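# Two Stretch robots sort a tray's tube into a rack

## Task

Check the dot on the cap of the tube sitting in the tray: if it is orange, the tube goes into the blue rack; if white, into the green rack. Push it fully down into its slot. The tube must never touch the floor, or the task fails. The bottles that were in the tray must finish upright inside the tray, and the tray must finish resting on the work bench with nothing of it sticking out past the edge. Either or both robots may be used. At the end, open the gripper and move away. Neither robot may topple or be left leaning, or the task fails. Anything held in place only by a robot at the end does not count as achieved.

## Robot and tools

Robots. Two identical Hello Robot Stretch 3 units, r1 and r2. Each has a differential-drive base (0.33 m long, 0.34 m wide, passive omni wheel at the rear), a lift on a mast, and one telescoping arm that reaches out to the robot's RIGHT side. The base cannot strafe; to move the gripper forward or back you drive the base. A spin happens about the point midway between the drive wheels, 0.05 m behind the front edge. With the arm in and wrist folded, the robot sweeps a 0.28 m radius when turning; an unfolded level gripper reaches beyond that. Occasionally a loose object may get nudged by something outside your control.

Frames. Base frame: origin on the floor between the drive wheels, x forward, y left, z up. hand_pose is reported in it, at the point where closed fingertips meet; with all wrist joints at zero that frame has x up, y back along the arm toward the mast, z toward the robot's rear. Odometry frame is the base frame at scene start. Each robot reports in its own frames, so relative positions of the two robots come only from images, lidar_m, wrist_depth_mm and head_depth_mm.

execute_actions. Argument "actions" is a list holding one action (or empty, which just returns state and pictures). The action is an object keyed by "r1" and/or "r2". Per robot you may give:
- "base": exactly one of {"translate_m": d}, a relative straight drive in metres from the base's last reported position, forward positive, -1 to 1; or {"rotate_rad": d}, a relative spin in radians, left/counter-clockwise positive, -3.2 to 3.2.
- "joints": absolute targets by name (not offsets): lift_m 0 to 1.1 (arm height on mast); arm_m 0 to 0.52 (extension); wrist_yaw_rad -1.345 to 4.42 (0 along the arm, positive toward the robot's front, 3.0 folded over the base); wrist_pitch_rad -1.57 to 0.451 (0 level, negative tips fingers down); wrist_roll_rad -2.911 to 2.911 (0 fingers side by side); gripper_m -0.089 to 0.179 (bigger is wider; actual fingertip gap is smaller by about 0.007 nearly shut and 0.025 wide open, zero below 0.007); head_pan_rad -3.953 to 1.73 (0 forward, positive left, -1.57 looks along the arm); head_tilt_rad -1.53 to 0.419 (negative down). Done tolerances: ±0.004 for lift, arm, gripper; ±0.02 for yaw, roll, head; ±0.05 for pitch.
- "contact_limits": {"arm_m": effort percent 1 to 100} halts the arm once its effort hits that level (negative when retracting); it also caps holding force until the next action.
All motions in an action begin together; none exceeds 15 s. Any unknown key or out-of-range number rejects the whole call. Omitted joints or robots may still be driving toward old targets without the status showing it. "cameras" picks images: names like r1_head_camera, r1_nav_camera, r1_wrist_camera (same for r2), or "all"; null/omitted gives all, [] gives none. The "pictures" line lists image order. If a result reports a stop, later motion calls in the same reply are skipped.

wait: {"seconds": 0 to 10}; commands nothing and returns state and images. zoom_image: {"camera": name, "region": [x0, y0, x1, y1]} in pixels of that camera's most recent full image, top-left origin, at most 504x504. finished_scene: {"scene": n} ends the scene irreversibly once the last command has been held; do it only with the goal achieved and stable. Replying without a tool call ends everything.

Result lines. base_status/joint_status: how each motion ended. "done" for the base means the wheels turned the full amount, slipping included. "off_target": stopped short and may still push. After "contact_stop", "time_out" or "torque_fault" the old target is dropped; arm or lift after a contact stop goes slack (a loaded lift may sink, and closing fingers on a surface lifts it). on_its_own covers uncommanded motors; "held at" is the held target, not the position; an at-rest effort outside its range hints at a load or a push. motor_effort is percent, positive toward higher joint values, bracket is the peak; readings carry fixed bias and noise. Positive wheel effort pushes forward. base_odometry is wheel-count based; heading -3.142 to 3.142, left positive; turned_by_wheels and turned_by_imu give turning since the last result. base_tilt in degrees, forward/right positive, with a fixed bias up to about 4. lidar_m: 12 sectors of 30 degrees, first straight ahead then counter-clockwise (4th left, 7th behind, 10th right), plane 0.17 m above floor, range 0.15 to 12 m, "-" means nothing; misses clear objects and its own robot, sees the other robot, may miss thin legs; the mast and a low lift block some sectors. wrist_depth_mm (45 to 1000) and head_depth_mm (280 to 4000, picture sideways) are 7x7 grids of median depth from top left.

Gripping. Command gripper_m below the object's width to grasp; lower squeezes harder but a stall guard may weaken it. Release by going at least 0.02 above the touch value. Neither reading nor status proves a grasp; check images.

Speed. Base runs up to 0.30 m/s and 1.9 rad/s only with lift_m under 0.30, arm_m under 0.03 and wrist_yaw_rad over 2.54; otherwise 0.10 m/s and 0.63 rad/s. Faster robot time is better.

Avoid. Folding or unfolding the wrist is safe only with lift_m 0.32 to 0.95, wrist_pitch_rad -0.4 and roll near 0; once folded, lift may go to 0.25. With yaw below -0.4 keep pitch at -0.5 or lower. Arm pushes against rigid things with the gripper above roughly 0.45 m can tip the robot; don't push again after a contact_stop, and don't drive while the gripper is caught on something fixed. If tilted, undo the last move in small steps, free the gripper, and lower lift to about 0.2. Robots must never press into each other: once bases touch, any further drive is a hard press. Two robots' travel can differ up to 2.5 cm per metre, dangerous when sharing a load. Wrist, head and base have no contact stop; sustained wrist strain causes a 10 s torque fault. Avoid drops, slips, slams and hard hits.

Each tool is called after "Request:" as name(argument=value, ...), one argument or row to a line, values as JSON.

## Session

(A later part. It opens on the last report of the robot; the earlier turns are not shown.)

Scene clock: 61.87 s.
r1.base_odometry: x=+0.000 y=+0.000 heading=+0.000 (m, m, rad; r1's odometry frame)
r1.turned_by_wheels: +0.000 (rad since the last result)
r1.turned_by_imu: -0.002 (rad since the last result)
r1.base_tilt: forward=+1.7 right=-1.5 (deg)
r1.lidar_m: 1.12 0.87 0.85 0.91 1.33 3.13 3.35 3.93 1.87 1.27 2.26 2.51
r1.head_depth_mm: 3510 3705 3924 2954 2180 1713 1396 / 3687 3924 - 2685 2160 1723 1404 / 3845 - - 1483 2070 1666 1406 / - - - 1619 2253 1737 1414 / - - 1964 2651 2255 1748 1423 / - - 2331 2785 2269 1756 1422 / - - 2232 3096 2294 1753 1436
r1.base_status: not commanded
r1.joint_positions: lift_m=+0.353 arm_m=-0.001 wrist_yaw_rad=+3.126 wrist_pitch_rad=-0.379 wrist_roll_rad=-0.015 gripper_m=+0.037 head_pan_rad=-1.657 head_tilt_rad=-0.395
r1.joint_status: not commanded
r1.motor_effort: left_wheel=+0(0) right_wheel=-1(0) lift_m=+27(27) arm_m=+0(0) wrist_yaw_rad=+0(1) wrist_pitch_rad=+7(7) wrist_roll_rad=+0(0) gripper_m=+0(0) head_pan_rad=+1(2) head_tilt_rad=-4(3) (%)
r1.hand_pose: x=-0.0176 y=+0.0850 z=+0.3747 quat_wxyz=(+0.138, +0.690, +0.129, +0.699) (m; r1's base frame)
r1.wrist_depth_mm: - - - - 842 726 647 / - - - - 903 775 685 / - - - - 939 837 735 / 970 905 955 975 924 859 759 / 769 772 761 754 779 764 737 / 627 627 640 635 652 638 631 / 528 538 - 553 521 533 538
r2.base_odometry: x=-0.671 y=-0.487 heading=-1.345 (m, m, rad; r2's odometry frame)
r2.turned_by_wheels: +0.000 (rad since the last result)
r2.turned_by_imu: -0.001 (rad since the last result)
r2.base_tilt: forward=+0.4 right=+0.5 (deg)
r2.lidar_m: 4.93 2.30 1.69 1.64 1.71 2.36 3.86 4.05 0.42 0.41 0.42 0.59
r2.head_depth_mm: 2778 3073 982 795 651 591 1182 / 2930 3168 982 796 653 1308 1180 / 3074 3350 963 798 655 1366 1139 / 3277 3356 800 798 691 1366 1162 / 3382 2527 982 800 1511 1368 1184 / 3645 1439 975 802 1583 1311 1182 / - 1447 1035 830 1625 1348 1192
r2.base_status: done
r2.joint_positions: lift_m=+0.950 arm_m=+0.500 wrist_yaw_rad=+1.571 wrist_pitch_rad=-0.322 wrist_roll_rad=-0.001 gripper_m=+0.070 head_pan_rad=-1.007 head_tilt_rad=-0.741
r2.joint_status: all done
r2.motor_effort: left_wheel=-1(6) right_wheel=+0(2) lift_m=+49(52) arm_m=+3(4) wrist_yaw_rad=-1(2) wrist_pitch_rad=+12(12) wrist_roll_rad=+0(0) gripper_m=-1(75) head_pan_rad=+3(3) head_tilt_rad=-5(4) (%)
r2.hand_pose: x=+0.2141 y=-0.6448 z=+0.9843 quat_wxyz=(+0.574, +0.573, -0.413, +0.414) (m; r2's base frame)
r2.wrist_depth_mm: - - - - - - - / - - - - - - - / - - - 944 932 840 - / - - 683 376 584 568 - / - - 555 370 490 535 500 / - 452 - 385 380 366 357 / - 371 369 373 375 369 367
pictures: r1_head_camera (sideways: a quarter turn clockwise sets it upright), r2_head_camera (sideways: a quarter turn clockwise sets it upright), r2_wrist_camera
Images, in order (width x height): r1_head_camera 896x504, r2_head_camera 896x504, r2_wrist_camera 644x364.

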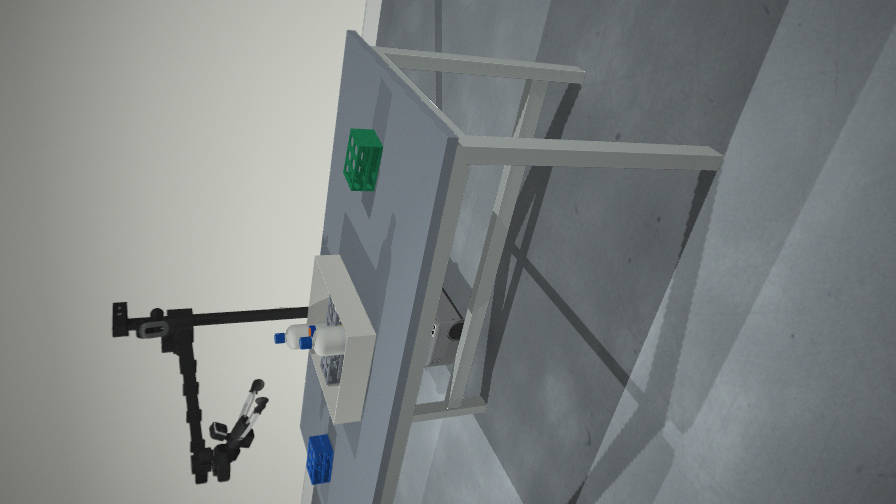

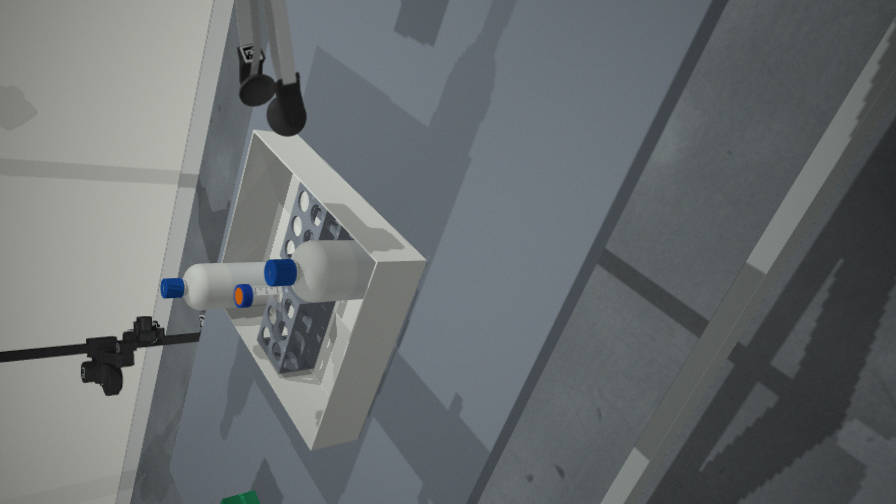

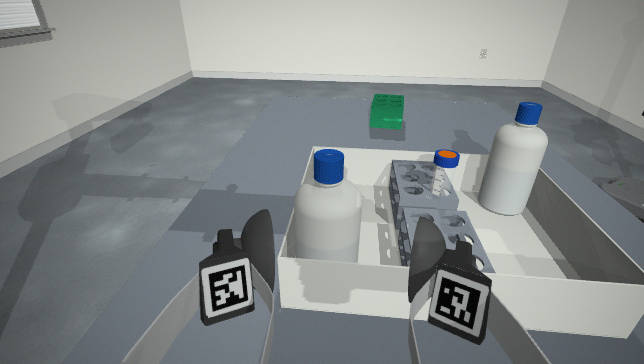

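Request:
execute_actions(
  actions=[
    {"r2":{"base":{"rotate_rad":-0.7},"joints":{"arm_m":0.3,"lift_m":1.06}}},
  ],
  cameras=[],
)

Request:
execute_actions(
  actions=[
    {"r2":{"base":{"translate_m":0.22}}},
  ],
  cameras=[],
)

Request:
execute_actions(
  actions=[
    {"r2":{"base":{"rotate_rad":0.7}}},
  ],
  cameras=[],
)

Request:
execute_actions(
  actions=[
    {"r2":{"base":{"translate_m":-0.1},"joints":{"arm_m":0.49,"lift_m":1.0}}},
  ],
  cameras=["r2_head_camera","r2_wrist_camera"],
)

Scene clock: 75.73 s.
r1.base_odometry: x=+0.000 y=+0.000 heading=+0.000 (m, m, rad; r1's odometry frame)
r1.turned_by_wheels: +0.000 (rad since the last result)
r1.turned_by_imu: -0.002 (rad since the last result)
r1.base_tilt: forward=+1.6 right=-1.5 (deg)
r1.lidar_m: 1.12 0.87 0.85 0.91 1.32 3.13 3.34 3.98 1.88 1.27 2.25 2.50
r1.head_depth_mm: 3452 3690 3958 2944 2182 1717 1401 / 3631 3883 - 2675 2160 1721 1405 / 3856 - - 1484 2066 1660 1409 / - - - 1621 2266 1748 1413 / - - 1975 2638 2272 1742 1418 / - - 2332 2814 2282 1756 1419 / - - 2244 3099 2304 1759 1427
r1.base_status: not commanded
r1.joint_positions: lift_m=+0.353 arm_m=-0.001 wrist_yaw_rad=+3.126 wrist_pitch_rad=-0.379 wrist_roll_rad=-0.015 gripper_m=+0.037 head_pan_rad=-1.657 head_tilt_rad=-0.395
r1.joint_status: not commanded
r1.motor_effort: left_wheel=+0(0) right_wheel=+0(1) lift_m=+27(27) arm_m=+0(0) wrist_yaw_rad=+0(0) wrist_pitch_rad=+7(7) wrist_roll_rad=+0(0) gripper_m=+0(0) head_pan_rad=+2(1) head_tilt_rad=-3(4) (%)
r1.hand_pose: x=-0.0176 y=+0.0850 z=+0.3747 quat_wxyz=(+0.138, +0.690, +0.129, +0.699) (m; r1's base frame)
r1.wrist_depth_mm: - - - 967 839 726 647 / - - - - 900 776 688 / - - - - 950 845 732 / 974 950 958 942 955 877 746 / 740 753 754 739 758 757 766 / 623 631 637 608 637 644 630 / 528 520 - 549 537 529 534
r2.base_odometry: x=-0.671 y=-0.487 heading=-2.045 (m, m, rad; r2's odometry frame)
r2.turned_by_wheels: -0.700 (rad since the last result)
r2.turned_by_imu: -0.695 (rad since the last result)
r2.base_tilt: forward=+0.4 right=+0.5 (deg)
r2.lidar_m: 0.50 0.99 2.84 1.81 1.64 1.65 2.02 3.88 3.90 0.44 0.41 0.41
r2.head_depth_mm: 2949 3261 2520 1958 1598 1361 1184 / 2904 3174 2528 1952 654 1304 1185 / 2837 3172 1660 799 654 1282 1120 / 2801 3125 1026 800 657 1338 1139 / 2772 3086 1028 803 657 1310 1145 / 2742 3037 1034 805 658 1309 1143 / 2710 3014 1038 805 659 1285 1192
r2.base_status: done
r2.joint_positions: lift_m=+1.060 arm_m=+0.300 wrist_yaw_rad=+1.571 wrist_pitch_rad=-0.322 wrist_roll_rad=-0.001 gripper_m=+0.070 head_pan_rad=-1.007 head_tilt_rad=-0.741
r2.joint_status: all done
r2.motor_effort: left_wheel=+1(6) right_wheel=-1(4) lift_m=+49(51) arm_m=-4(6) wrist_yaw_rad=-1(1) wrist_pitch_rad=+12(12) wrist_roll_rad=+0(0) gripper_m=-1(0) head_pan_rad=+3(3) head_tilt_rad=-4(5) (%)
r2.hand_pose: x=+0.2141 y=-0.4455 z=+1.0943 quat_wxyz=(+0.574, +0.573, -0.413, +0.414) (m; r2's base frame)
r2.wrist_depth_mm: - - - - - - - / - - - - - - - / - - - - - - - / - 934 816 851 937 - - / - 732 728 726 754 718 - / - 623 - 591 554 603 596 / - - 507 503 487 497 505
pictures: none
No camera images: the call's "cameras" was empty. Leave "cameras" out to get every camera's image.

Scene clock: 78.90 s.
r1.base_odometry: x=+0.000 y=+0.000 heading=+0.000 (m, m, rad; r1's odometry frame)
r1.turned_by_wheels: +0.000 (rad since the last result)
r1.turned_by_imu: -0.001 (rad since the last result)
r1.base_tilt: forward=+1.6 right=-1.5 (deg)
r1.lidar_m: 1.12 0.87 0.85 0.91 1.33 3.13 3.34 3.96 1.88 1.27 2.25 2.51
r1.head_depth_mm: 3428 3704 3915 2957 2177 1709 1400 / 3650 3889 - 2697 2158 1719 1403 / 3847 - - 1490 2099 1662 1404 / - - 2692 1624 2264 1743 1413 / - - 1967 2642 2275 1746 1420 / - - 2340 2782 2305 1752 1422 / - - 2233 3103 2301 1754 1423
r1.base_status: not commanded
r1.joint_positions: lift_m=+0.353 arm_m=-0.001 wrist_yaw_rad=+3.126 wrist_pitch_rad=-0.379 wrist_roll_rad=-0.015 gripper_m=+0.037 head_pan_rad=-1.657 head_tilt_rad=-0.395
r1.joint_status: not commanded
r1.motor_effort: left_wheel=+0(0) right_wheel=-1(0) lift_m=+27(27) arm_m=+0(0) wrist_yaw_rad=+1(0) wrist_pitch_rad=+7(7) wrist_roll_rad=-1(0) gripper_m=-1(0) head_pan_rad=+1(1) head_tilt_rad=-4(3) (%)
r1.hand_pose: x=-0.0176 y=+0.0850 z=+0.3747 quat_wxyz=(+0.138, +0.690, +0.129, +0.699) (m; r1's base frame)
r1.wrist_depth_mm: - - - 986 856 734 652 / - - - - 889 776 681 / - - - - 958 838 731 / 968 962 981 963 970 880 776 / 761 752 761 771 784 774 770 / 634 625 636 636 648 631 638 / 531 531 - 550 532 534 533
r2.base_odometry: x=-0.772 y=-0.683 heading=-2.045 (m, m, rad; r2's odometry frame)
r2.turned_by_wheels: +0.000 (rad since the last result)
r2.turned_by_imu: -0.001 (rad since the last result)
r2.base_tilt: forward=+0.4 right=+0.5 (deg)
r2.lidar_m: 0.33 0.64 3.09 1.96 1.78 1.79 2.19 4.04 0.44 0.29 0.27 0.27
r2.head_depth_mm: 2792 3060 2521 796 652 552 958 / 2768 3053 1018 770 653 553 1141 / 2715 3011 984 752 655 554 1118 / 2696 3056 1025 776 655 554 511 / 2652 2978 1030 802 656 555 511 / 2594 2949 1031 803 658 557 503 / 2562 2887 2557 806 659 557 494
r2.base_status: done
r2.joint_positions: lift_m=+1.060 arm_m=+0.300 wrist_yaw_rad=+1.571 wrist_pitch_rad=-0.322 wrist_roll_rad=-0.001 gripper_m=+0.070 head_pan_rad=-1.007 head_tilt_rad=-0.741
r2.joint_status: not commanded
r2.motor_effort: left_wheel=+1(6) right_wheel=-1(2) lift_m=+49(50) arm_m=-4(4) wrist_yaw_rad=-1(1) wrist_pitch_rad=+11(11) wrist_roll_rad=+1(1) gripper_m=-1(0) head_pan_rad=+3(4) head_tilt_rad=-4(4) (%)
r2.hand_pose: x=+0.2141 y=-0.4455 z=+1.0943 quat_wxyz=(+0.574, +0.573, -0.413, +0.414) (m; r2's base frame)
r2.wrist_depth_mm: - - - - - - - / - - - - - - - / - - - - - - - / 962 909 808 846 - - - / 749 685 524 661 754 - - / 606 584 - 584 590 593 - / 499 500 501 503 501 499 507
pictures: none
No camera images: the call's "cameras" was empty. Leave "cameras" out to get every camera's image.

Scene clock: 80.97 s.
r1.base_odometry: x=+0.000 y=+0.000 heading=+0.000 (m, m, rad; r1's odometry frame)
r1.turned_by_wheels: +0.000 (rad since the last result)
r1.turned_by_imu: -0.001 (rad since the last result)
r1.base_tilt: forward=+1.7 right=-1.5 (deg)
r1.lidar_m: 1.13 0.87 0.85 0.91 1.32 3.12 3.33 3.95 1.88 1.27 2.25 2.51
r1.head_depth_mm: 3449 3695 3866 2959 2181 1717 1396 / 3625 3948 - 2681 2172 1725 1399 / 3843 - - 1481 2063 1659 1408 / - - - 1619 2259 1733 1413 / - - 1969 2624 2275 1735 1415 / - - 2329 2819 2264 1752 1423 / - - 2222 3091 2297 1765 1434
r1.base_status: not commanded
r1.joint_positions: lift_m=+0.353 arm_m=-0.001 wrist_yaw_rad=+3.126 wrist_pitch_rad=-0.379 wrist_roll_rad=-0.015 gripper_m=+0.037 head_pan_rad=-1.657 head_tilt_rad=-0.395
r1.joint_status: not commanded
r1.motor_effort: left_wheel=+0(0) right_wheel=+0(1) lift_m=+27(27) arm_m=+0(0) wrist_yaw_rad=+1(1) wrist_pitch_rad=+7(7) wrist_roll_rad=+0(0) gripper_m=+1(0) head_pan_rad=+1(2) head_tilt_rad=-3(4) (%)
r1.hand_pose: x=-0.0176 y=+0.0850 z=+0.3747 quat_wxyz=(+0.138, +0.690, +0.129, +0.699) (m; r1's base frame)
r1.wrist_depth_mm: - - - - 827 746 657 / - - - - 900 783 677 / - - - - 952 834 712 / 966 941 965 971 959 867 754 / 763 756 754 768 779 765 745 / 623 623 629 624 664 613 638 / 529 532 - 557 532 538 528
r2.base_odometry: x=-0.772 y=-0.683 heading=-1.345 (m, m, rad; r2's odometry frame)
r2.turned_by_wheels: +0.700 (rad since the last result)
r2.turned_by_imu: +0.693 (rad since the last result)
r2.base_tilt: forward=+0.4 right=+0.5 (deg)
r2.lidar_m: 1.08 2.50 1.83 1.78 1.85 2.56 4.05 0.38 0.28 0.27 0.28 0.38
r2.head_depth_mm: 2645 2848 1017 798 653 552 481 / 2776 3054 931 772 653 553 500 / 2950 3224 951 635 653 554 1126 / 3164 3363 892 701 655 555 1185 / 3234 3193 1030 754 656 581 1142 / 3500 3615 1032 756 657 1312 1148 / 3789 3612 1030 806 658 1370 1192
r2.base_status: done
r2.joint_positions: lift_m=+1.060 arm_m=+0.300 wrist_yaw_rad=+1.571 wrist_pitch_rad=-0.322 wrist_roll_rad=-0.001 gripper_m=+0.070 head_pan_rad=-1.007 head_tilt_rad=-0.741
r2.joint_status: not commanded
r2.motor_effort: left_wheel=+0(5) right_wheel=+0(4) lift_m=+49(49) arm_m=-4(4) wrist_yaw_rad=-1(1) wrist_pitch_rad=+11(11) wrist_roll_rad=+0(1) gripper_m=-1(1) head_pan_rad=+4(3) head_tilt_rad=-4(4) (%)
r2.hand_pose: x=+0.2141 y=-0.4455 z=+1.0943 quat_wxyz=(+0.574, +0.573, -0.413, +0.414) (m; r2's base frame)
r2.wrist_depth_mm: - - - - - - - / - - - - - - - / - - - - - - - / - - - 911 860 933 - / - - - 723 754 732 762 / - - - 572 553 532 436 / - - 503 498 484 442 470
pictures: none
No camera images: the call's "cameras" was empty. Leave "cameras" out to get every camera's image.

Scene clock: 83.60 s.
r1.base_odometry: x=+0.000 y=+0.000 heading=+0.000 (m, m, rad; r1's odometry frame)
r1.turned_by_wheels: +0.000 (rad since the last result)
r1.turned_by_imu: -0.001 (rad since the last result)
r1.base_tilt: forward=+1.7 right=-1.5 (deg)
r1.lidar_m: 1.12 0.87 0.85 0.91 1.33 3.13 3.35 3.96 1.88 1.27 2.25 2.51
r1.head_depth_mm: 3490 3666 3930 2974 2185 1715 1399 / 3686 3941 - 2667 2176 1726 1398 / 3842 - - 1479 2071 1666 1404 / - - - 1612 2274 1743 1412 / - - 1968 2634 2268 1747 1416 / - - 2349 2837 2273 1759 1424 / - - 2238 3124 2309 1769 1426
r1.base_status: not commanded
r1.joint_positions: lift_m=+0.353 arm_m=-0.001 wrist_yaw_rad=+3.126 wrist_pitch_rad=-0.379 wrist_roll_rad=-0.015 gripper_m=+0.037 head_pan_rad=-1.657 head_tilt_rad=-0.395
r1.joint_status: not commanded
r1.motor_effort: left_wheel=+0(0) right_wheel=-1(0) lift_m=+27(26) arm_m=+0(0) wrist_yaw_rad=+0(0) wrist_pitch_rad=+7(7) wrist_roll_rad=+0(0) gripper_m=+0(1) head_pan_rad=+1(1) head_tilt_rad=-3(3) (%)
r1.hand_pose: x=-0.0176 y=+0.0850 z=+0.3747 quat_wxyz=(+0.138, +0.690, +0.129, +0.699) (m; r1's base frame)
r1.wrist_depth_mm: - - - 991 862 732 664 / - - - - 903 777 691 / - - - - 946 846 720 / 969 976 945 974 969 868 753 / 757 751 765 769 767 762 778 / 627 626 633 642 656 623 623 / 535 528 - 556 530 531 544
r2.base_odometry: x=-0.794 y=-0.585 heading=-1.345 (m, m, rad; r2's odometry frame)
r2.turned_by_wheels: +0.000 (rad since the last result)
r2.turned_by_imu: +0.000 (rad since the last result)
r2.base_tilt: forward=+0.4 right=+0.5 (deg)
r2.lidar_m: 1.07 2.50 1.85 1.78 1.85 2.57 3.94 0.36 0.27 0.27 0.28 0.38
r2.head_depth_mm: 2649 2888 1019 794 652 553 480 / 2795 3048 1020 796 653 553 500 / 2958 3194 962 787 655 554 1122 / 3120 3372 982 712 655 555 1183 / 3239 2808 908 711 655 580 1145 / 3524 3539 926 757 658 1286 1148 / 3781 3631 1033 782 660 1340 1188
r2.base_status: done
r2.joint_positions: lift_m=+1.000 arm_m=+0.490 wrist_yaw_rad=+1.570 wrist_pitch_rad=-0.322 wrist_roll_rad=-0.001 gripper_m=+0.070 head_pan_rad=-1.007 head_tilt_rad=-0.741
r2.joint_status: all done
r2.motor_effort: left_wheel=+0(5) right_wheel=+1(3) lift_m=+23(43) arm_m=+3(3) wrist_yaw_rad=-1(1) wrist_pitch_rad=+12(12) wrist_roll_rad=+0(0) gripper_m=+0(1) head_pan_rad=+3(3) head_tilt_rad=-4(4) (%)
r2.hand_pose: x=+0.2141 y=-0.6348 z=+1.0353 quat_wxyz=(+0.574, +0.573, -0.413, +0.414) (m; r2's base frame)
r2.wrist_depth_mm: - - - - - - - / - - - - - - - / - - - - - - - / - - 793 798 596 - - / - 614 534 540 569 630 - / - 493 - 456 508 511 - / 428 422 350 368 433 420 436
pictures: r2_head_camera (sideways: a quarter turn clockwise sets it upright), r2_wrist_camera
Images, in order (width x height): r2_head_camera 896x504, r2_wrist_camera 644x364.

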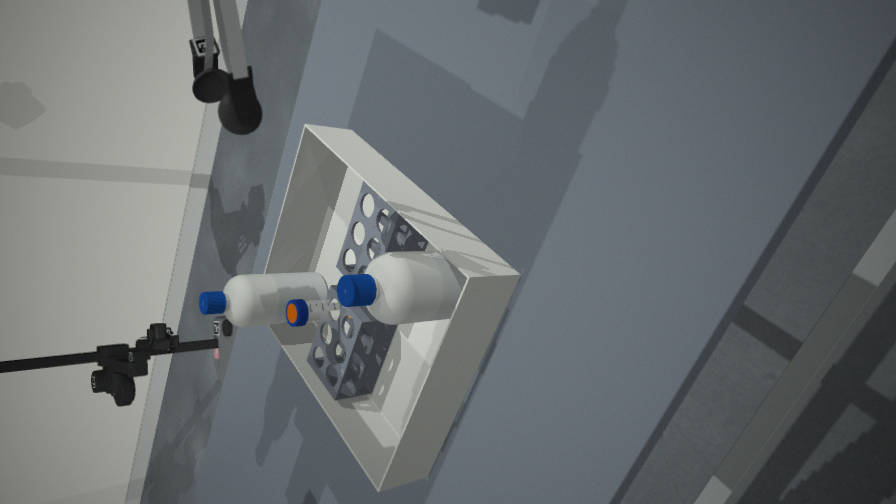

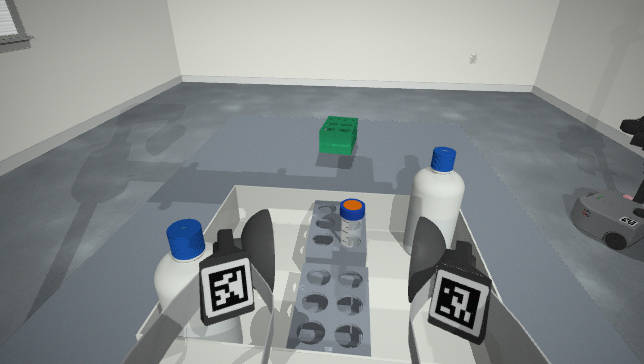

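Request:
execute_actions(
  actions=[
    {"r2":{"base":{"translate_m":0.08},"joints":{"arm_m":0.505,"lift_m":0.87}}},
  ],
  cameras=["r2_head_camera","r2_wrist_camera","r1_head_camera"],
)

Scene clock: 89.80 s.
r1.base_odometry: x=+0.000 y=+0.000 heading=+0.000 (m, m, rad; r1's odometry frame)
r1.turned_by_wheels: +0.000 (rad since the last result)
r1.turned_by_imu: -0.001 (rad since the last result)
r1.base_tilt: forward=+1.7 right=-1.5 (deg)
r1.lidar_m: 1.12 0.87 0.85 0.91 1.33 3.12 3.35 3.97 1.88 1.27 2.24 2.51
r1.head_depth_mm: 3458 3663 3911 2956 2177 1717 1396 / 3642 3930 - 2689 2169 1725 1397 / 3827 - - 1485 2062 1666 1414 / - - - 1625 2256 1733 1414 / - - 1957 2640 2273 1742 1415 / - - 2024 2833 2284 1755 1421 / - - 2157 3115 2296 1767 1426
r1.base_status: not commanded
r1.joint_positions: lift_m=+0.353 arm_m=-0.001 wrist_yaw_rad=+3.126 wrist_pitch_rad=-0.379 wrist_roll_rad=-0.015 gripper_m=+0.037 head_pan_rad=-1.657 head_tilt_rad=-0.395
r1.joint_status: not commanded
r1.motor_effort: left_wheel=+0(0) right_wheel=+0(1) lift_m=+27(26) arm_m=+0(0) wrist_yaw_rad=+0(0) wrist_pitch_rad=+7(7) wrist_roll_rad=+0(0) gripper_m=+0(0) head_pan_rad=+2(1) head_tilt_rad=-3(4) (%)
r1.hand_pose: x=-0.0176 y=+0.0850 z=+0.3747 quat_wxyz=(+0.138, +0.690, +0.129, +0.699) (m; r1's base frame)
r1.wrist_depth_mm: - - - 985 848 733 657 / - - - - 898 776 701 / - - - - 958 830 713 / 972 953 975 956 974 888 773 / 763 753 765 766 788 757 765 / 634 630 642 642 648 620 630 / 528 532 - 548 535 532 531
r2.base_odometry: x=-0.776 y=-0.663 heading=-1.345 (m, m, rad; r2's odometry frame)
r2.turned_by_wheels: +0.000 (rad since the last result)
r2.turned_by_imu: -0.001 (rad since the last result)
r2.base_tilt: forward=+0.4 right=+0.5 (deg)
r2.lidar_m: 1.08 2.50 1.84 1.78 1.85 2.55 4.03 0.38 0.28 0.27 0.28 0.38
r2.head_depth_mm: 2652 2951 2601 796 654 553 481 / 2802 3059 1059 773 654 554 500 / 2941 3193 961 706 652 554 1120 / 3107 3360 908 660 655 554 1184 / 3270 3355 944 753 657 581 1142 / 3491 3531 1032 757 657 1315 1141 / 3839 3546 1033 804 658 1342 1188
r2.base_status: done
r2.joint_positions: lift_m=+0.870 arm_m=+0.505 wrist_yaw_rad=+1.570 wrist_pitch_rad=-0.322 wrist_roll_rad=-0.001 gripper_m=+0.070 head_pan_rad=-1.007 head_tilt_rad=-0.741
r2.joint_status: all done
r2.motor_effort: left_wheel=-1(2) right_wheel=+1(5) lift_m=+23(23) arm_m=+3(3) wrist_yaw_rad=-1(1) wrist_pitch_rad=+12(11) wrist_roll_rad=+0(0) gripper_m=-1(1) head_pan_rad=+3(4) head_tilt_rad=-4(4) (%)
r2.hand_pose: x=+0.2141 y=-0.6498 z=+0.9053 quat_wxyz=(+0.574, +0.573, -0.413, +0.414) (m; r2's base frame)
r2.wrist_depth_mm: - - - - - - - / - - - - - - - / 201 - 709 712 462 668 - / 197 374 489 384 461 434 - / 188 217 415 315 404 354 410 / 206 223 - 267 329 320 325 / 218 213 206 211 279 273 230
pictures: r1_head_camera (sideways: a quarter turn clockwise sets it upright), r2_head_camera (sideways: a quarter turn clockwise sets it upright), r2_wrist_camera
Images, in order (width x height): r1_head_camera 896x504, r2_head_camera 896x504, r2_wrist_camera 644x364.

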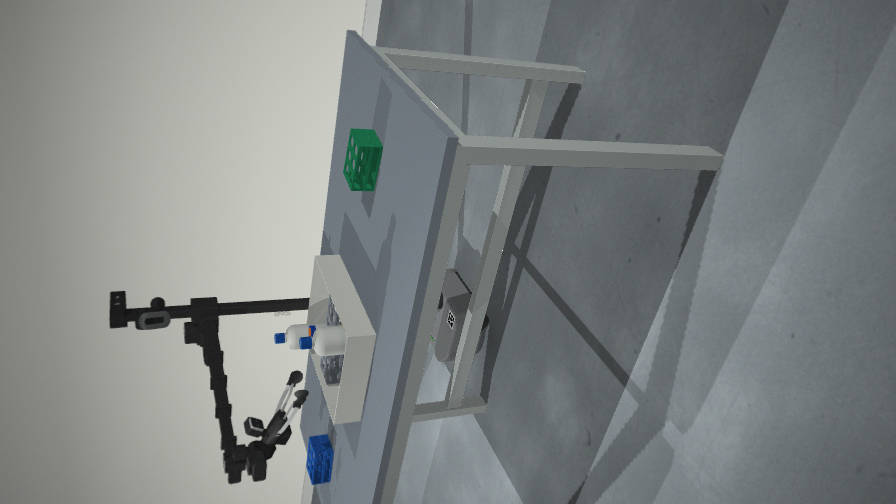

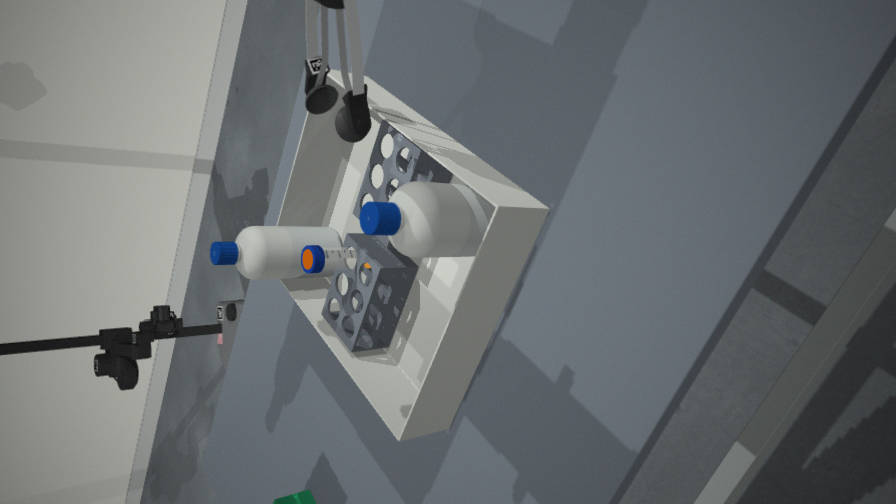

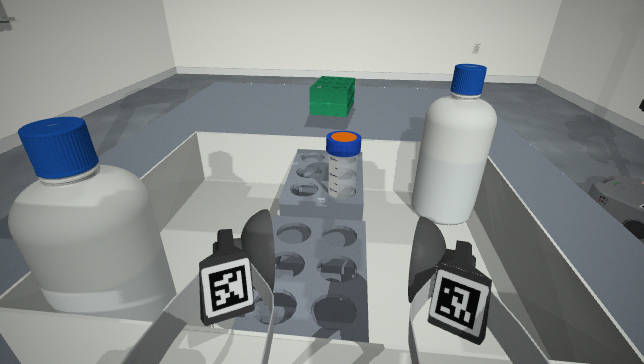

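Request:
execute_actions(
  actions=[
    {"r2":{"base":{"translate_m":0.12}}},
  ],
  cameras=["r2_head_camera","r2_wrist_camera"],
)

Scene clock: 96.17 s.
r1.base_odometry: x=+0.000 y=+0.000 heading=+0.000 (m, m, rad; r1's odometry frame)
r1.turned_by_wheels: +0.000 (rad since the last result)
r1.turned_by_imu: -0.002 (rad since the last result)
r1.base_tilt: forward=+1.7 right=-1.5 (deg)
r1.lidar_m: 1.12 0.87 0.85 0.91 1.32 3.13 3.33 3.96 1.88 1.27 2.24 2.51
r1.head_depth_mm: 3463 3714 3920 2967 2194 1717 1389 / 3654 3895 - 2702 2172 1723 1405 / 3843 - - 1485 2076 1669 1405 / - - 2649 1621 2267 1745 1422 / - - 1971 2652 2272 1751 1422 / - - 1957 2802 2281 1754 1427 / - - 2234 3113 2303 1767 1427
r1.base_status: not commanded
r1.joint_positions: lift_m=+0.353 arm_m=-0.001 wrist_yaw_rad=+3.126 wrist_pitch_rad=-0.379 wrist_roll_rad=-0.015 gripper_m=+0.037 head_pan_rad=-1.657 head_tilt_rad=-0.395
r1.joint_status: not commanded
r1.motor_effort: left_wheel=+0(0) right_wheel=+0(1) lift_m=+27(26) arm_m=+0(0) wrist_yaw_rad=+1(0) wrist_pitch_rad=+7(7) wrist_roll_rad=+0(1) gripper_m=+0(0) head_pan_rad=+2(2) head_tilt_rad=-3(3) (%)
r1.hand_pose: x=-0.0176 y=+0.0850 z=+0.3747 quat_wxyz=(+0.138, +0.690, +0.129, +0.699) (m; r1's base frame)
r1.wrist_depth_mm: - - - 985 825 740 657 / - - - - 913 780 693 / - - - - 970 814 731 / 965 951 961 956 925 890 788 / 764 775 747 756 778 759 755 / 623 610 636 633 647 635 626 / 536 541 - 554 538 528 541
r2.base_odometry: x=-0.749 y=-0.780 heading=-1.345 (m, m, rad; r2's odometry frame)
r2.turned_by_wheels: +0.000 (rad since the last result)
r2.turned_by_imu: -0.002 (rad since the last result)
r2.base_tilt: forward=+0.4 right=+0.5 (deg)
r2.lidar_m: 4.64 2.50 1.84 1.78 1.85 2.55 4.16 0.38 0.28 0.27 0.28 0.38
r2.head_depth_mm: 2630 2955 2650 747 652 553 480 / 2811 3080 1064 582 619 553 499 / 2930 3212 854 770 638 554 1124 / 3114 3374 1028 796 656 555 1183 / 3222 2797 1028 745 656 581 1124 / 3576 3555 1031 801 656 1309 1142 / 3739 3622 965 806 660 1373 1183
r2.base_status: done
r2.joint_positions: lift_m=+0.870 arm_m=+0.505 wrist_yaw_rad=+1.570 wrist_pitch_rad=-0.322 wrist_roll_rad=-0.001 gripper_m=+0.070 head_pan_rad=-1.007 head_tilt_rad=-0.741
r2.joint_status: not commanded
r2.motor_effort: left_wheel=-1(3) right_wheel=+1(5) lift_m=+23(24) arm_m=+3(3) wrist_yaw_rad=-1(1) wrist_pitch_rad=+12(11) wrist_roll_rad=+0(1) gripper_m=-1(1) head_pan_rad=+3(3) head_tilt_rad=-4(4) (%)
r2.hand_pose: x=+0.2141 y=-0.6498 z=+0.9053 quat_wxyz=(+0.574, +0.573, -0.413, +0.414) (m; r2's base frame)
r2.wrist_depth_mm: - - - - - - - / - - - - - - - / - - 708 658 721 262 - / - 489 380 363 516 252 - / 401 353 395 275 367 272 410 / 260 316 - 247 330 294 313 / 260 279 263 218 281 275 231
pictures: r2_head_camera (sideways: a quarter turn clockwise sets it upright), r2_wrist_camera
Images, in order (width x height): r2_head_camera 896x504, r2_wrist_camera 644x364.

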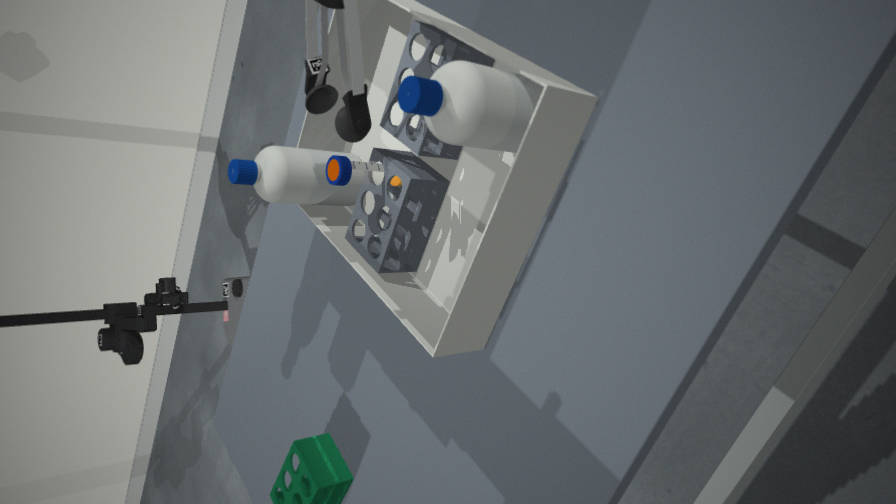

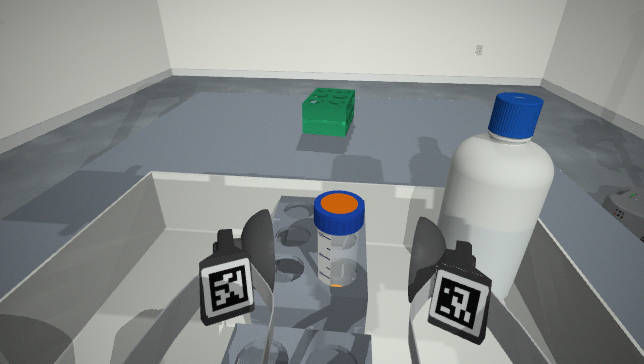

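Request:
execute_actions(
  actions=[
    {"r2":{"base":{"translate_m":0.065},"joints":{"lift_m":0.855,"arm_m":0.501}}},
  ],
  cameras=["r2_head_camera","r2_wrist_camera"],
)

Scene clock: 102.37 s.
r1.base_odometry: x=+0.000 y=+0.000 heading=+0.000 (m, m, rad; r1's odometry frame)
r1.turned_by_wheels: +0.000 (rad since the last result)
r1.turned_by_imu: -0.001 (rad since the last result)
r1.base_tilt: forward=+1.7 right=-1.6 (deg)
r1.lidar_m: 1.12 0.87 0.85 0.91 1.32 3.14 3.35 3.94 1.88 1.27 2.25 2.51
r1.head_depth_mm: 3464 3706 3911 2944 2186 1720 1399 / 3643 3922 - 2693 2172 1718 1395 / 3820 - - 1485 2072 1659 1405 / 3996 - 2644 1616 2261 1742 1410 / - - 1912 2649 2273 1743 1419 / - - 1933 2840 2283 1752 1425 / - - 2220 3117 2287 1760 1427
r1.base_status: not commanded
r1.joint_positions: lift_m=+0.353 arm_m=-0.001 wrist_yaw_rad=+3.126 wrist_pitch_rad=-0.379 wrist_roll_rad=-0.015 gripper_m=+0.037 head_pan_rad=-1.657 head_tilt_rad=-0.395
r1.joint_status: not commanded
r1.motor_effort: left_wheel=+0(0) right_wheel=+0(0) lift_m=+26(27) arm_m=+0(0) wrist_yaw_rad=+0(0) wrist_pitch_rad=+7(7) wrist_roll_rad=-1(1) gripper_m=+0(0) head_pan_rad=+1(2) head_tilt_rad=-3(3) (%)
r1.hand_pose: x=-0.0176 y=+0.0850 z=+0.3747 quat_wxyz=(+0.138, +0.690, +0.129, +0.699) (m; r1's base frame)
r1.wrist_depth_mm: - - - 982 848 734 653 / - - - - 905 786 687 / - - - - 960 832 741 / 931 938 939 952 959 889 770 / 759 761 758 764 764 767 755 / 625 622 642 624 660 636 630 / 532 533 - 546 536 538 534
r2.base_odometry: x=-0.735 y=-0.843 heading=-1.345 (m, m, rad; r2's odometry frame)
r2.turned_by_wheels: +0.000 (rad since the last result)
r2.turned_by_imu: -0.001 (rad since the last result)
r2.base_tilt: forward=+0.4 right=+0.5 (deg)
r2.lidar_m: 4.58 2.51 1.85 1.78 1.85 2.55 4.21 0.38 0.28 0.27 0.28 0.38
r2.head_depth_mm: 2670 2965 2739 557 585 553 480 / 2805 3062 835 753 622 553 499 / 2945 3183 986 772 637 553 1122 / 3119 3370 1028 770 654 555 1182 / 3235 3245 1030 802 655 580 1145 / 3537 3631 991 803 657 1307 1144 / 3776 3621 975 803 660 1376 1191
r2.base_status: done
r2.joint_positions: lift_m=+0.855 arm_m=+0.501 wrist_yaw_rad=+1.570 wrist_pitch_rad=-0.322 wrist_roll_rad=-0.001 gripper_m=+0.070 head_pan_rad=-1.007 head_tilt_rad=-0.741
r2.joint_status: all done
r2.motor_effort: left_wheel=-1(2) right_wheel=+1(5) lift_m=+23(25) arm_m=-4(4) wrist_yaw_rad=-1(1) wrist_pitch_rad=+12(11) wrist_roll_rad=+0(0) gripper_m=-1(0) head_pan_rad=+3(4) head_tilt_rad=-4(4) (%)
r2.hand_pose: x=+0.2141 y=-0.6465 z=+0.8903 quat_wxyz=(+0.574, +0.573, -0.413, +0.414) (m; r2's base frame)
r2.wrist_depth_mm: - - - - - - - / - - - - - - - / - 717 658 615 678 679 187 / 534 475 485 485 486 208 189 / 312 323 313 281 291 204 189 / 253 305 - 168 293 212 215 / 245 261 244 199 255 236 226
pictures: r2_head_camera (sideways: a quarter turn clockwise sets it upright), r2_wrist_camera
Images, in order (width x height): r2_head_camera 896x504, r2_wrist_camera 644x364.

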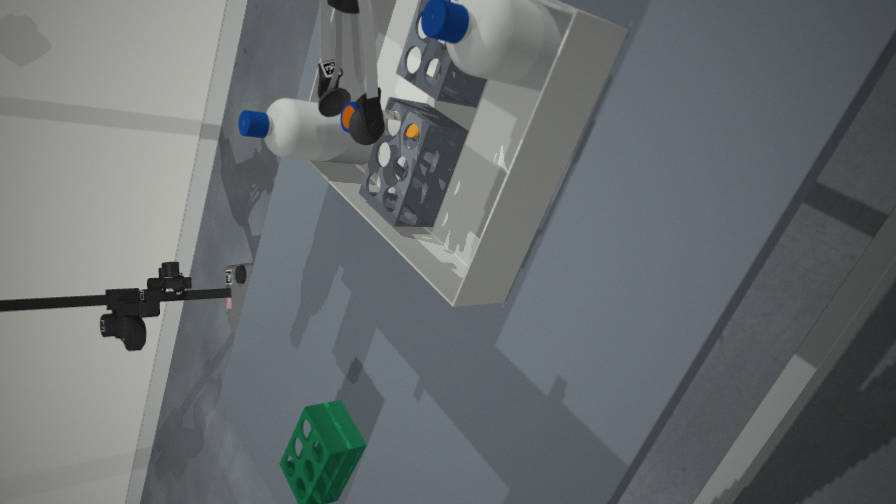

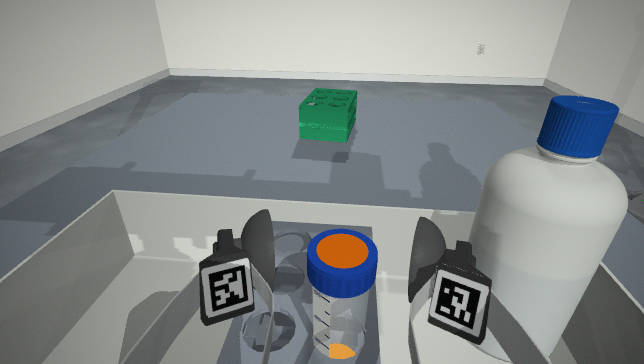

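Request:
execute_actions(
  actions=[
    {"r2":{"base":{"translate_m":0.006},"joints":{"lift_m":0.835,"head_pan_rad":-1.4}}},
  ],
  cameras=["r2_wrist_camera"],
)

Request:
execute_actions(
  actions=[
    {"r2":{"joints":{"gripper_m":0.015}}},
  ],
  cameras=["r2_wrist_camera"],
)

Request:
execute_actions(
  actions=[
    {"r2":{"joints":{"lift_m":0.86}}},
  ],
  cameras=["r2_head_camera","r2_wrist_camera"],
)

Scene clock: 107.80 s.
r1.base_odometry: x=+0.000 y=+0.000 heading=+0.000 (m, m, rad; r1's odometry frame)
r1.turned_by_wheels: +0.000 (rad since the last result)
r1.turned_by_imu: -0.001 (rad since the last result)
r1.base_tilt: forward=+1.6 right=-1.5 (deg)
r1.lidar_m: 1.12 0.87 0.85 0.91 1.32 3.14 3.34 3.96 1.88 1.27 2.25 2.51
r1.head_depth_mm: 3472 3707 3905 2946 2191 1710 1397 / 3655 3925 - 2688 2164 1720 1407 / 3800 - - 1490 2074 1672 1410 / - - 2632 1610 2263 1740 1413 / - - 1938 2634 2265 1742 1418 / - - 1936 2823 2276 1745 1424 / - - 2227 3106 2288 1761 1429
r1.base_status: not commanded
r1.joint_positions: lift_m=+0.353 arm_m=-0.001 wrist_yaw_rad=+3.126 wrist_pitch_rad=-0.379 wrist_roll_rad=-0.015 gripper_m=+0.037 head_pan_rad=-1.657 head_tilt_rad=-0.395
r1.joint_status: not commanded
r1.motor_effort: left_wheel=+0(0) right_wheel=+0(1) lift_m=+27(27) arm_m=+0(0) wrist_yaw_rad=+0(0) wrist_pitch_rad=+7(7) wrist_roll_rad=+0(0) gripper_m=+0(0) head_pan_rad=+2(2) head_tilt_rad=-3(3) (%)
r1.hand_pose: x=-0.0176 y=+0.0850 z=+0.3747 quat_wxyz=(+0.138, +0.690, +0.129, +0.699) (m; r1's base frame)
r1.wrist_depth_mm: - - - - 863 734 648 / - - - - 901 791 691 / - - - - 979 825 723 / 952 991 982 968 976 874 760 / 759 763 756 749 782 762 740 / 622 634 642 633 645 633 636 / 531 530 - 543 533 532 535
r2.base_odometry: x=-0.733 y=-0.849 heading=-1.345 (m, m, rad; r2's odometry frame)
r2.turned_by_wheels: +0.000 (rad since the last result)
r2.turned_by_imu: -0.001 (rad since the last result)
r2.base_tilt: forward=+0.4 right=+0.5 (deg)
r2.lidar_m: 4.57 2.50 1.84 1.78 1.85 2.55 4.22 0.38 0.28 0.27 0.28 0.39
r2.head_depth_mm: 2568 2824 980 782 653 552 499 / 2616 2886 946 796 651 554 510 / 2622 3003 1858 751 636 555 510 / 2679 3051 1067 588 624 554 1125 / 2720 3056 1013 766 632 555 1146 / 2794 3091 872 774 641 556 1147 / 2807 3158 1036 755 643 558 1165
r2.base_status: done
r2.joint_positions: lift_m=+0.835 arm_m=+0.501 wrist_yaw_rad=+1.570 wrist_pitch_rad=-0.322 wrist_roll_rad=-0.001 gripper_m=+0.070 head_pan_rad=-1.393 head_tilt_rad=-0.741
r2.joint_status: all done
r2.motor_effort: left_wheel=-1(1) right_wheel=+1(4) lift_m=+23(23) arm_m=-4(4) wrist_yaw_rad=-1(1) wrist_pitch_rad=+12(11) wrist_roll_rad=+0(0) gripper_m=+0(1) head_pan_rad=-3(28) head_tilt_rad=-4(5) (%)
r2.hand_pose: x=+0.2141 y=-0.6465 z=+0.8703 quat_wxyz=(+0.574, +0.573, -0.413, +0.414) (m; r2's base frame)
r2.wrist_depth_mm: - - - - - - - / - - - - - - 171 / - 604 606 586 620 620 176 / 435 302 292 448 444 197 167 / 251 312 306 150 282 201 180 / 252 280 - 201 267 206 199 / 234 237 175 170 233 223 216
pictures: r2_wrist_camera
Images, in order (width x height): r2_wrist_camera 644x364.

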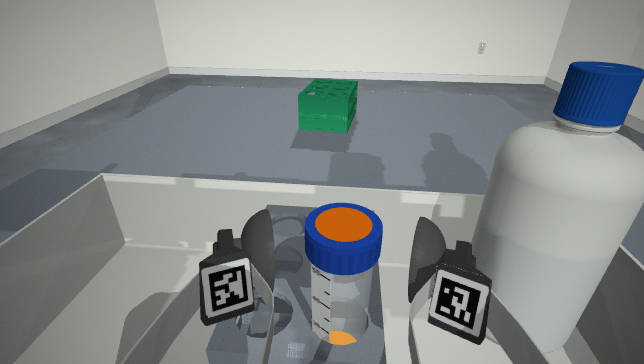

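Scene clock: 108.83 s.
r1.base_odometry: x=+0.000 y=+0.000 heading=+0.000 (m, m, rad; r1's odometry frame)
r1.turned_by_wheels: +0.000 (rad since the last result)
r1.turned_by_imu: +0.000 (rad since the last result)
r1.base_tilt: forward=+1.7 right=-1.4 (deg)
r1.lidar_m: 1.12 0.87 0.85 0.91 1.32 3.13 3.33 3.95 1.88 1.28 2.25 2.51
r1.head_depth_mm: 3460 3709 3949 2957 2180 1708 1399 / 3657 3898 - 2692 2160 1729 1405 / 3864 - - 1488 2076 1666 1412 / - - 2631 1622 2255 1736 1410 / - - 1926 2617 2276 1744 1416 / - - 1945 2838 2290 1757 1430 / - - 2227 3095 2284 1765 1428
r1.base_status: not commanded
r1.joint_positions: lift_m=+0.353 arm_m=-0.001 wrist_yaw_rad=+3.126 wrist_pitch_rad=-0.379 wrist_roll_rad=-0.015 gripper_m=+0.037 head_pan_rad=-1.657 head_tilt_rad=-0.395
r1.joint_status: not commanded
r1.motor_effort: left_wheel=+0(0) right_wheel=+0(0) lift_m=+27(27) arm_m=+0(0) wrist_yaw_rad=+0(0) wrist_pitch_rad=+7(7) wrist_roll_rad=+0(0) gripper_m=+0(0) head_pan_rad=+1(1) head_tilt_rad=-3(3) (%)
r1.hand_pose: x=-0.0176 y=+0.0850 z=+0.3747 quat_wxyz=(+0.138, +0.690, +0.129, +0.699) (m; r1's base frame)
r1.wrist_depth_mm: - - - 972 848 737 635 / - - - - 912 799 686 / - - - - 981 822 720 / 974 980 974 960 970 873 756 / 773 766 751 761 781 758 750 / 620 627 649 638 640 640 621 / 531 532 - 550 534 531 529
r2.base_odometry: x=-0.733 y=-0.849 heading=-1.345 (m, m, rad; r2's odometry frame)
r2.turned_by_wheels: +0.000 (rad since the last result)
r2.turned_by_imu: +0.000 (rad since the last result)
r2.base_tilt: forward=+0.4 right=+0.5 (deg)
r2.lidar_m: 4.58 2.50 1.84 1.78 1.85 2.54 4.23 0.38 0.28 0.27 0.28 0.38
r2.head_depth_mm: 2579 2808 981 783 653 553 499 / 2625 2899 943 797 652 553 509 / 2671 2995 1859 751 639 554 510 / 2687 3047 1008 589 622 555 1122 / 2760 3047 1071 773 630 556 1145 / 2779 3092 869 777 642 557 1148 / 2823 3162 1032 756 643 557 1169
r2.base_status: not commanded
r2.joint_positions: lift_m=+0.835 arm_m=+0.501 wrist_yaw_rad=+1.570 wrist_pitch_rad=-0.322 wrist_roll_rad=-0.001 gripper_m=+0.015 head_pan_rad=-1.393 head_tilt_rad=-0.741
r2.joint_status: all done
r2.motor_effort: left_wheel=+0(1) right_wheel=+1(1) lift_m=+24(23) arm_m=-4(4) wrist_yaw_rad=+0(1) wrist_pitch_rad=+12(12) wrist_roll_rad=+0(0) gripper_m=-9(85) head_pan_rad=-3(3) head_tilt_rad=-4(5) (%)
r2.hand_pose: x=+0.2141 y=-0.6465 z=+0.8703 quat_wxyz=(+0.574, +0.573, -0.413, +0.414) (m; r2's base frame)
r2.wrist_depth_mm: - - - - - - - / - - - - - - 170 / - 601 606 594 620 617 174 / 435 300 293 438 445 197 167 / 252 312 307 142 280 202 180 / 253 281 291 193 - 212 200 / 233 238 170 167 233 224 217
pictures: r2_wrist_camera
Images, in order (width x height): r2_wrist_camera 644x364.

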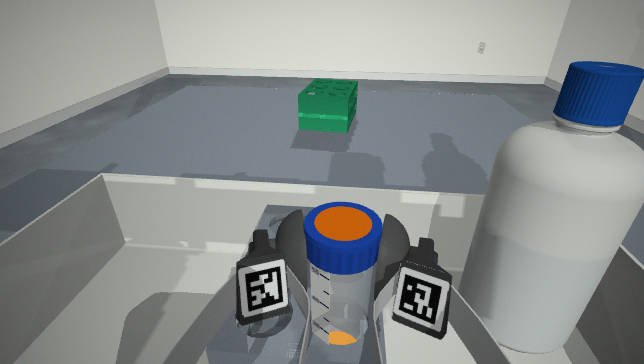

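Scene clock: 109.83 s.
r1.base_odometry: x=+0.000 y=+0.000 heading=+0.000 (m, m, rad; r1's odometry frame)
r1.turned_by_wheels: +0.000 (rad since the last result)
r1.turned_by_imu: +0.000 (rad since the last result)
r1.base_tilt: forward=+1.7 right=-1.5 (deg)
r1.lidar_m: 1.13 0.87 0.85 0.91 1.33 3.13 3.32 3.97 1.88 1.28 2.25 2.50
r1.head_depth_mm: 3473 3682 3905 2965 2182 1722 1395 / 3677 3902 - 2701 2171 1725 1406 / 3844 - - 1484 2065 1664 1406 / - - 2620 1613 2245 1737 1408 / - - 1890 2638 2267 1744 1414 / - - 1936 2798 2278 1756 1422 / - - 2225 3114 2296 1758 1431
r1.base_status: not commanded
r1.joint_positions: lift_m=+0.353 arm_m=-0.001 wrist_yaw_rad=+3.126 wrist_pitch_rad=-0.379 wrist_roll_rad=-0.015 gripper_m=+0.037 head_pan_rad=-1.657 head_tilt_rad=-0.395
r1.joint_status: not commanded
r1.motor_effort: left_wheel=+0(0) right_wheel=+0(1) lift_m=+27(26) arm_m=+0(0) wrist_yaw_rad=+0(0) wrist_pitch_rad=+7(7) wrist_roll_rad=+0(0) gripper_m=+0(0) head_pan_rad=+1(1) head_tilt_rad=-3(3) (%)
r1.hand_pose: x=-0.0176 y=+0.0850 z=+0.3747 quat_wxyz=(+0.138, +0.690, +0.129, +0.699) (m; r1's base frame)
r1.wrist_depth_mm: - - - 973 858 738 659 / - - - - 931 776 697 / - - - - 956 829 728 / 923 954 969 986 969 886 776 / 783 754 761 763 763 757 763 / 631 643 636 627 646 631 631 / 546 538 - 548 525 539 531
r2.base_odometry: x=-0.733 y=-0.849 heading=-1.345 (m, m, rad; r2's odometry frame)
r2.turned_by_wheels: +0.000 (rad since the last result)
r2.turned_by_imu: +0.000 (rad since the last result)
r2.base_tilt: forward=+0.4 right=+0.5 (deg)
r2.lidar_m: 4.59 2.51 1.84 1.78 1.85 2.55 4.21 0.38 0.28 0.27 0.28 0.39
r2.head_depth_mm: 2584 2818 978 795 651 553 499 / 2624 2839 978 795 654 553 510 / 2684 2994 924 751 637 554 510 / 2684 3028 939 590 622 555 1122 / 2755 3077 1069 773 632 555 1142 / 2786 3067 881 776 640 556 1151 / 2833 3151 1037 754 643 558 1170
r2.base_status: not commanded
r2.joint_positions: lift_m=+0.860 arm_m=+0.501 wrist_yaw_rad=+1.570 wrist_pitch_rad=-0.322 wrist_roll_rad=-0.001 gripper_m=+0.015 head_pan_rad=-1.393 head_tilt_rad=-0.741
r2.joint_status: all done
r2.motor_effort: left_wheel=+0(1) right_wheel=+1(1) lift_m=+50(50) arm_m=-4(4) wrist_yaw_rad=-1(1) wrist_pitch_rad=+11(12) wrist_roll_rad=+1(0) gripper_m=-10(10) head_pan_rad=-4(3) head_tilt_rad=-3(4) (%)
r2.hand_pose: x=+0.2141 y=-0.6465 z=+0.8943 quat_wxyz=(+0.574, +0.573, -0.413, +0.414) (m; r2's base frame)
r2.wrist_depth_mm: - - - - - - - / - - - - - - - / - 722 686 608 686 694 186 / - 491 491 493 494 212 186 / 370 311 306 143 288 202 180 / 252 309 324 235 - 212 210 / 250 266 231 201 259 224 217
pictures: r2_head_camera (sideways: a quarter turn clockwise sets it upright), r2_wrist_camera
Images, in order (width x height): r2_head_camera 896x504, r2_wrist_camera 644x364.

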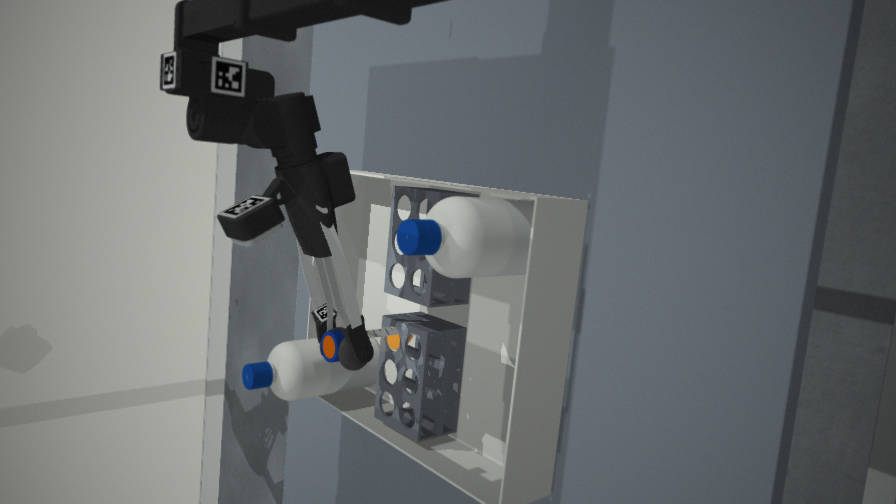

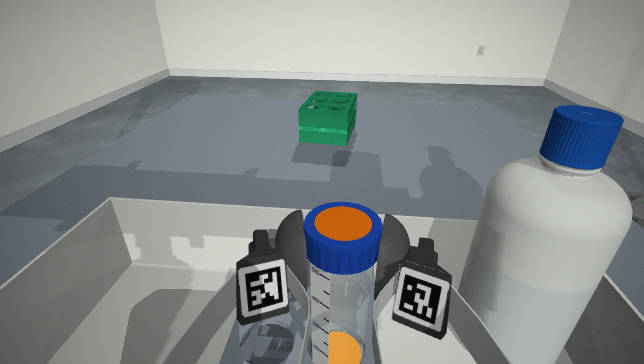

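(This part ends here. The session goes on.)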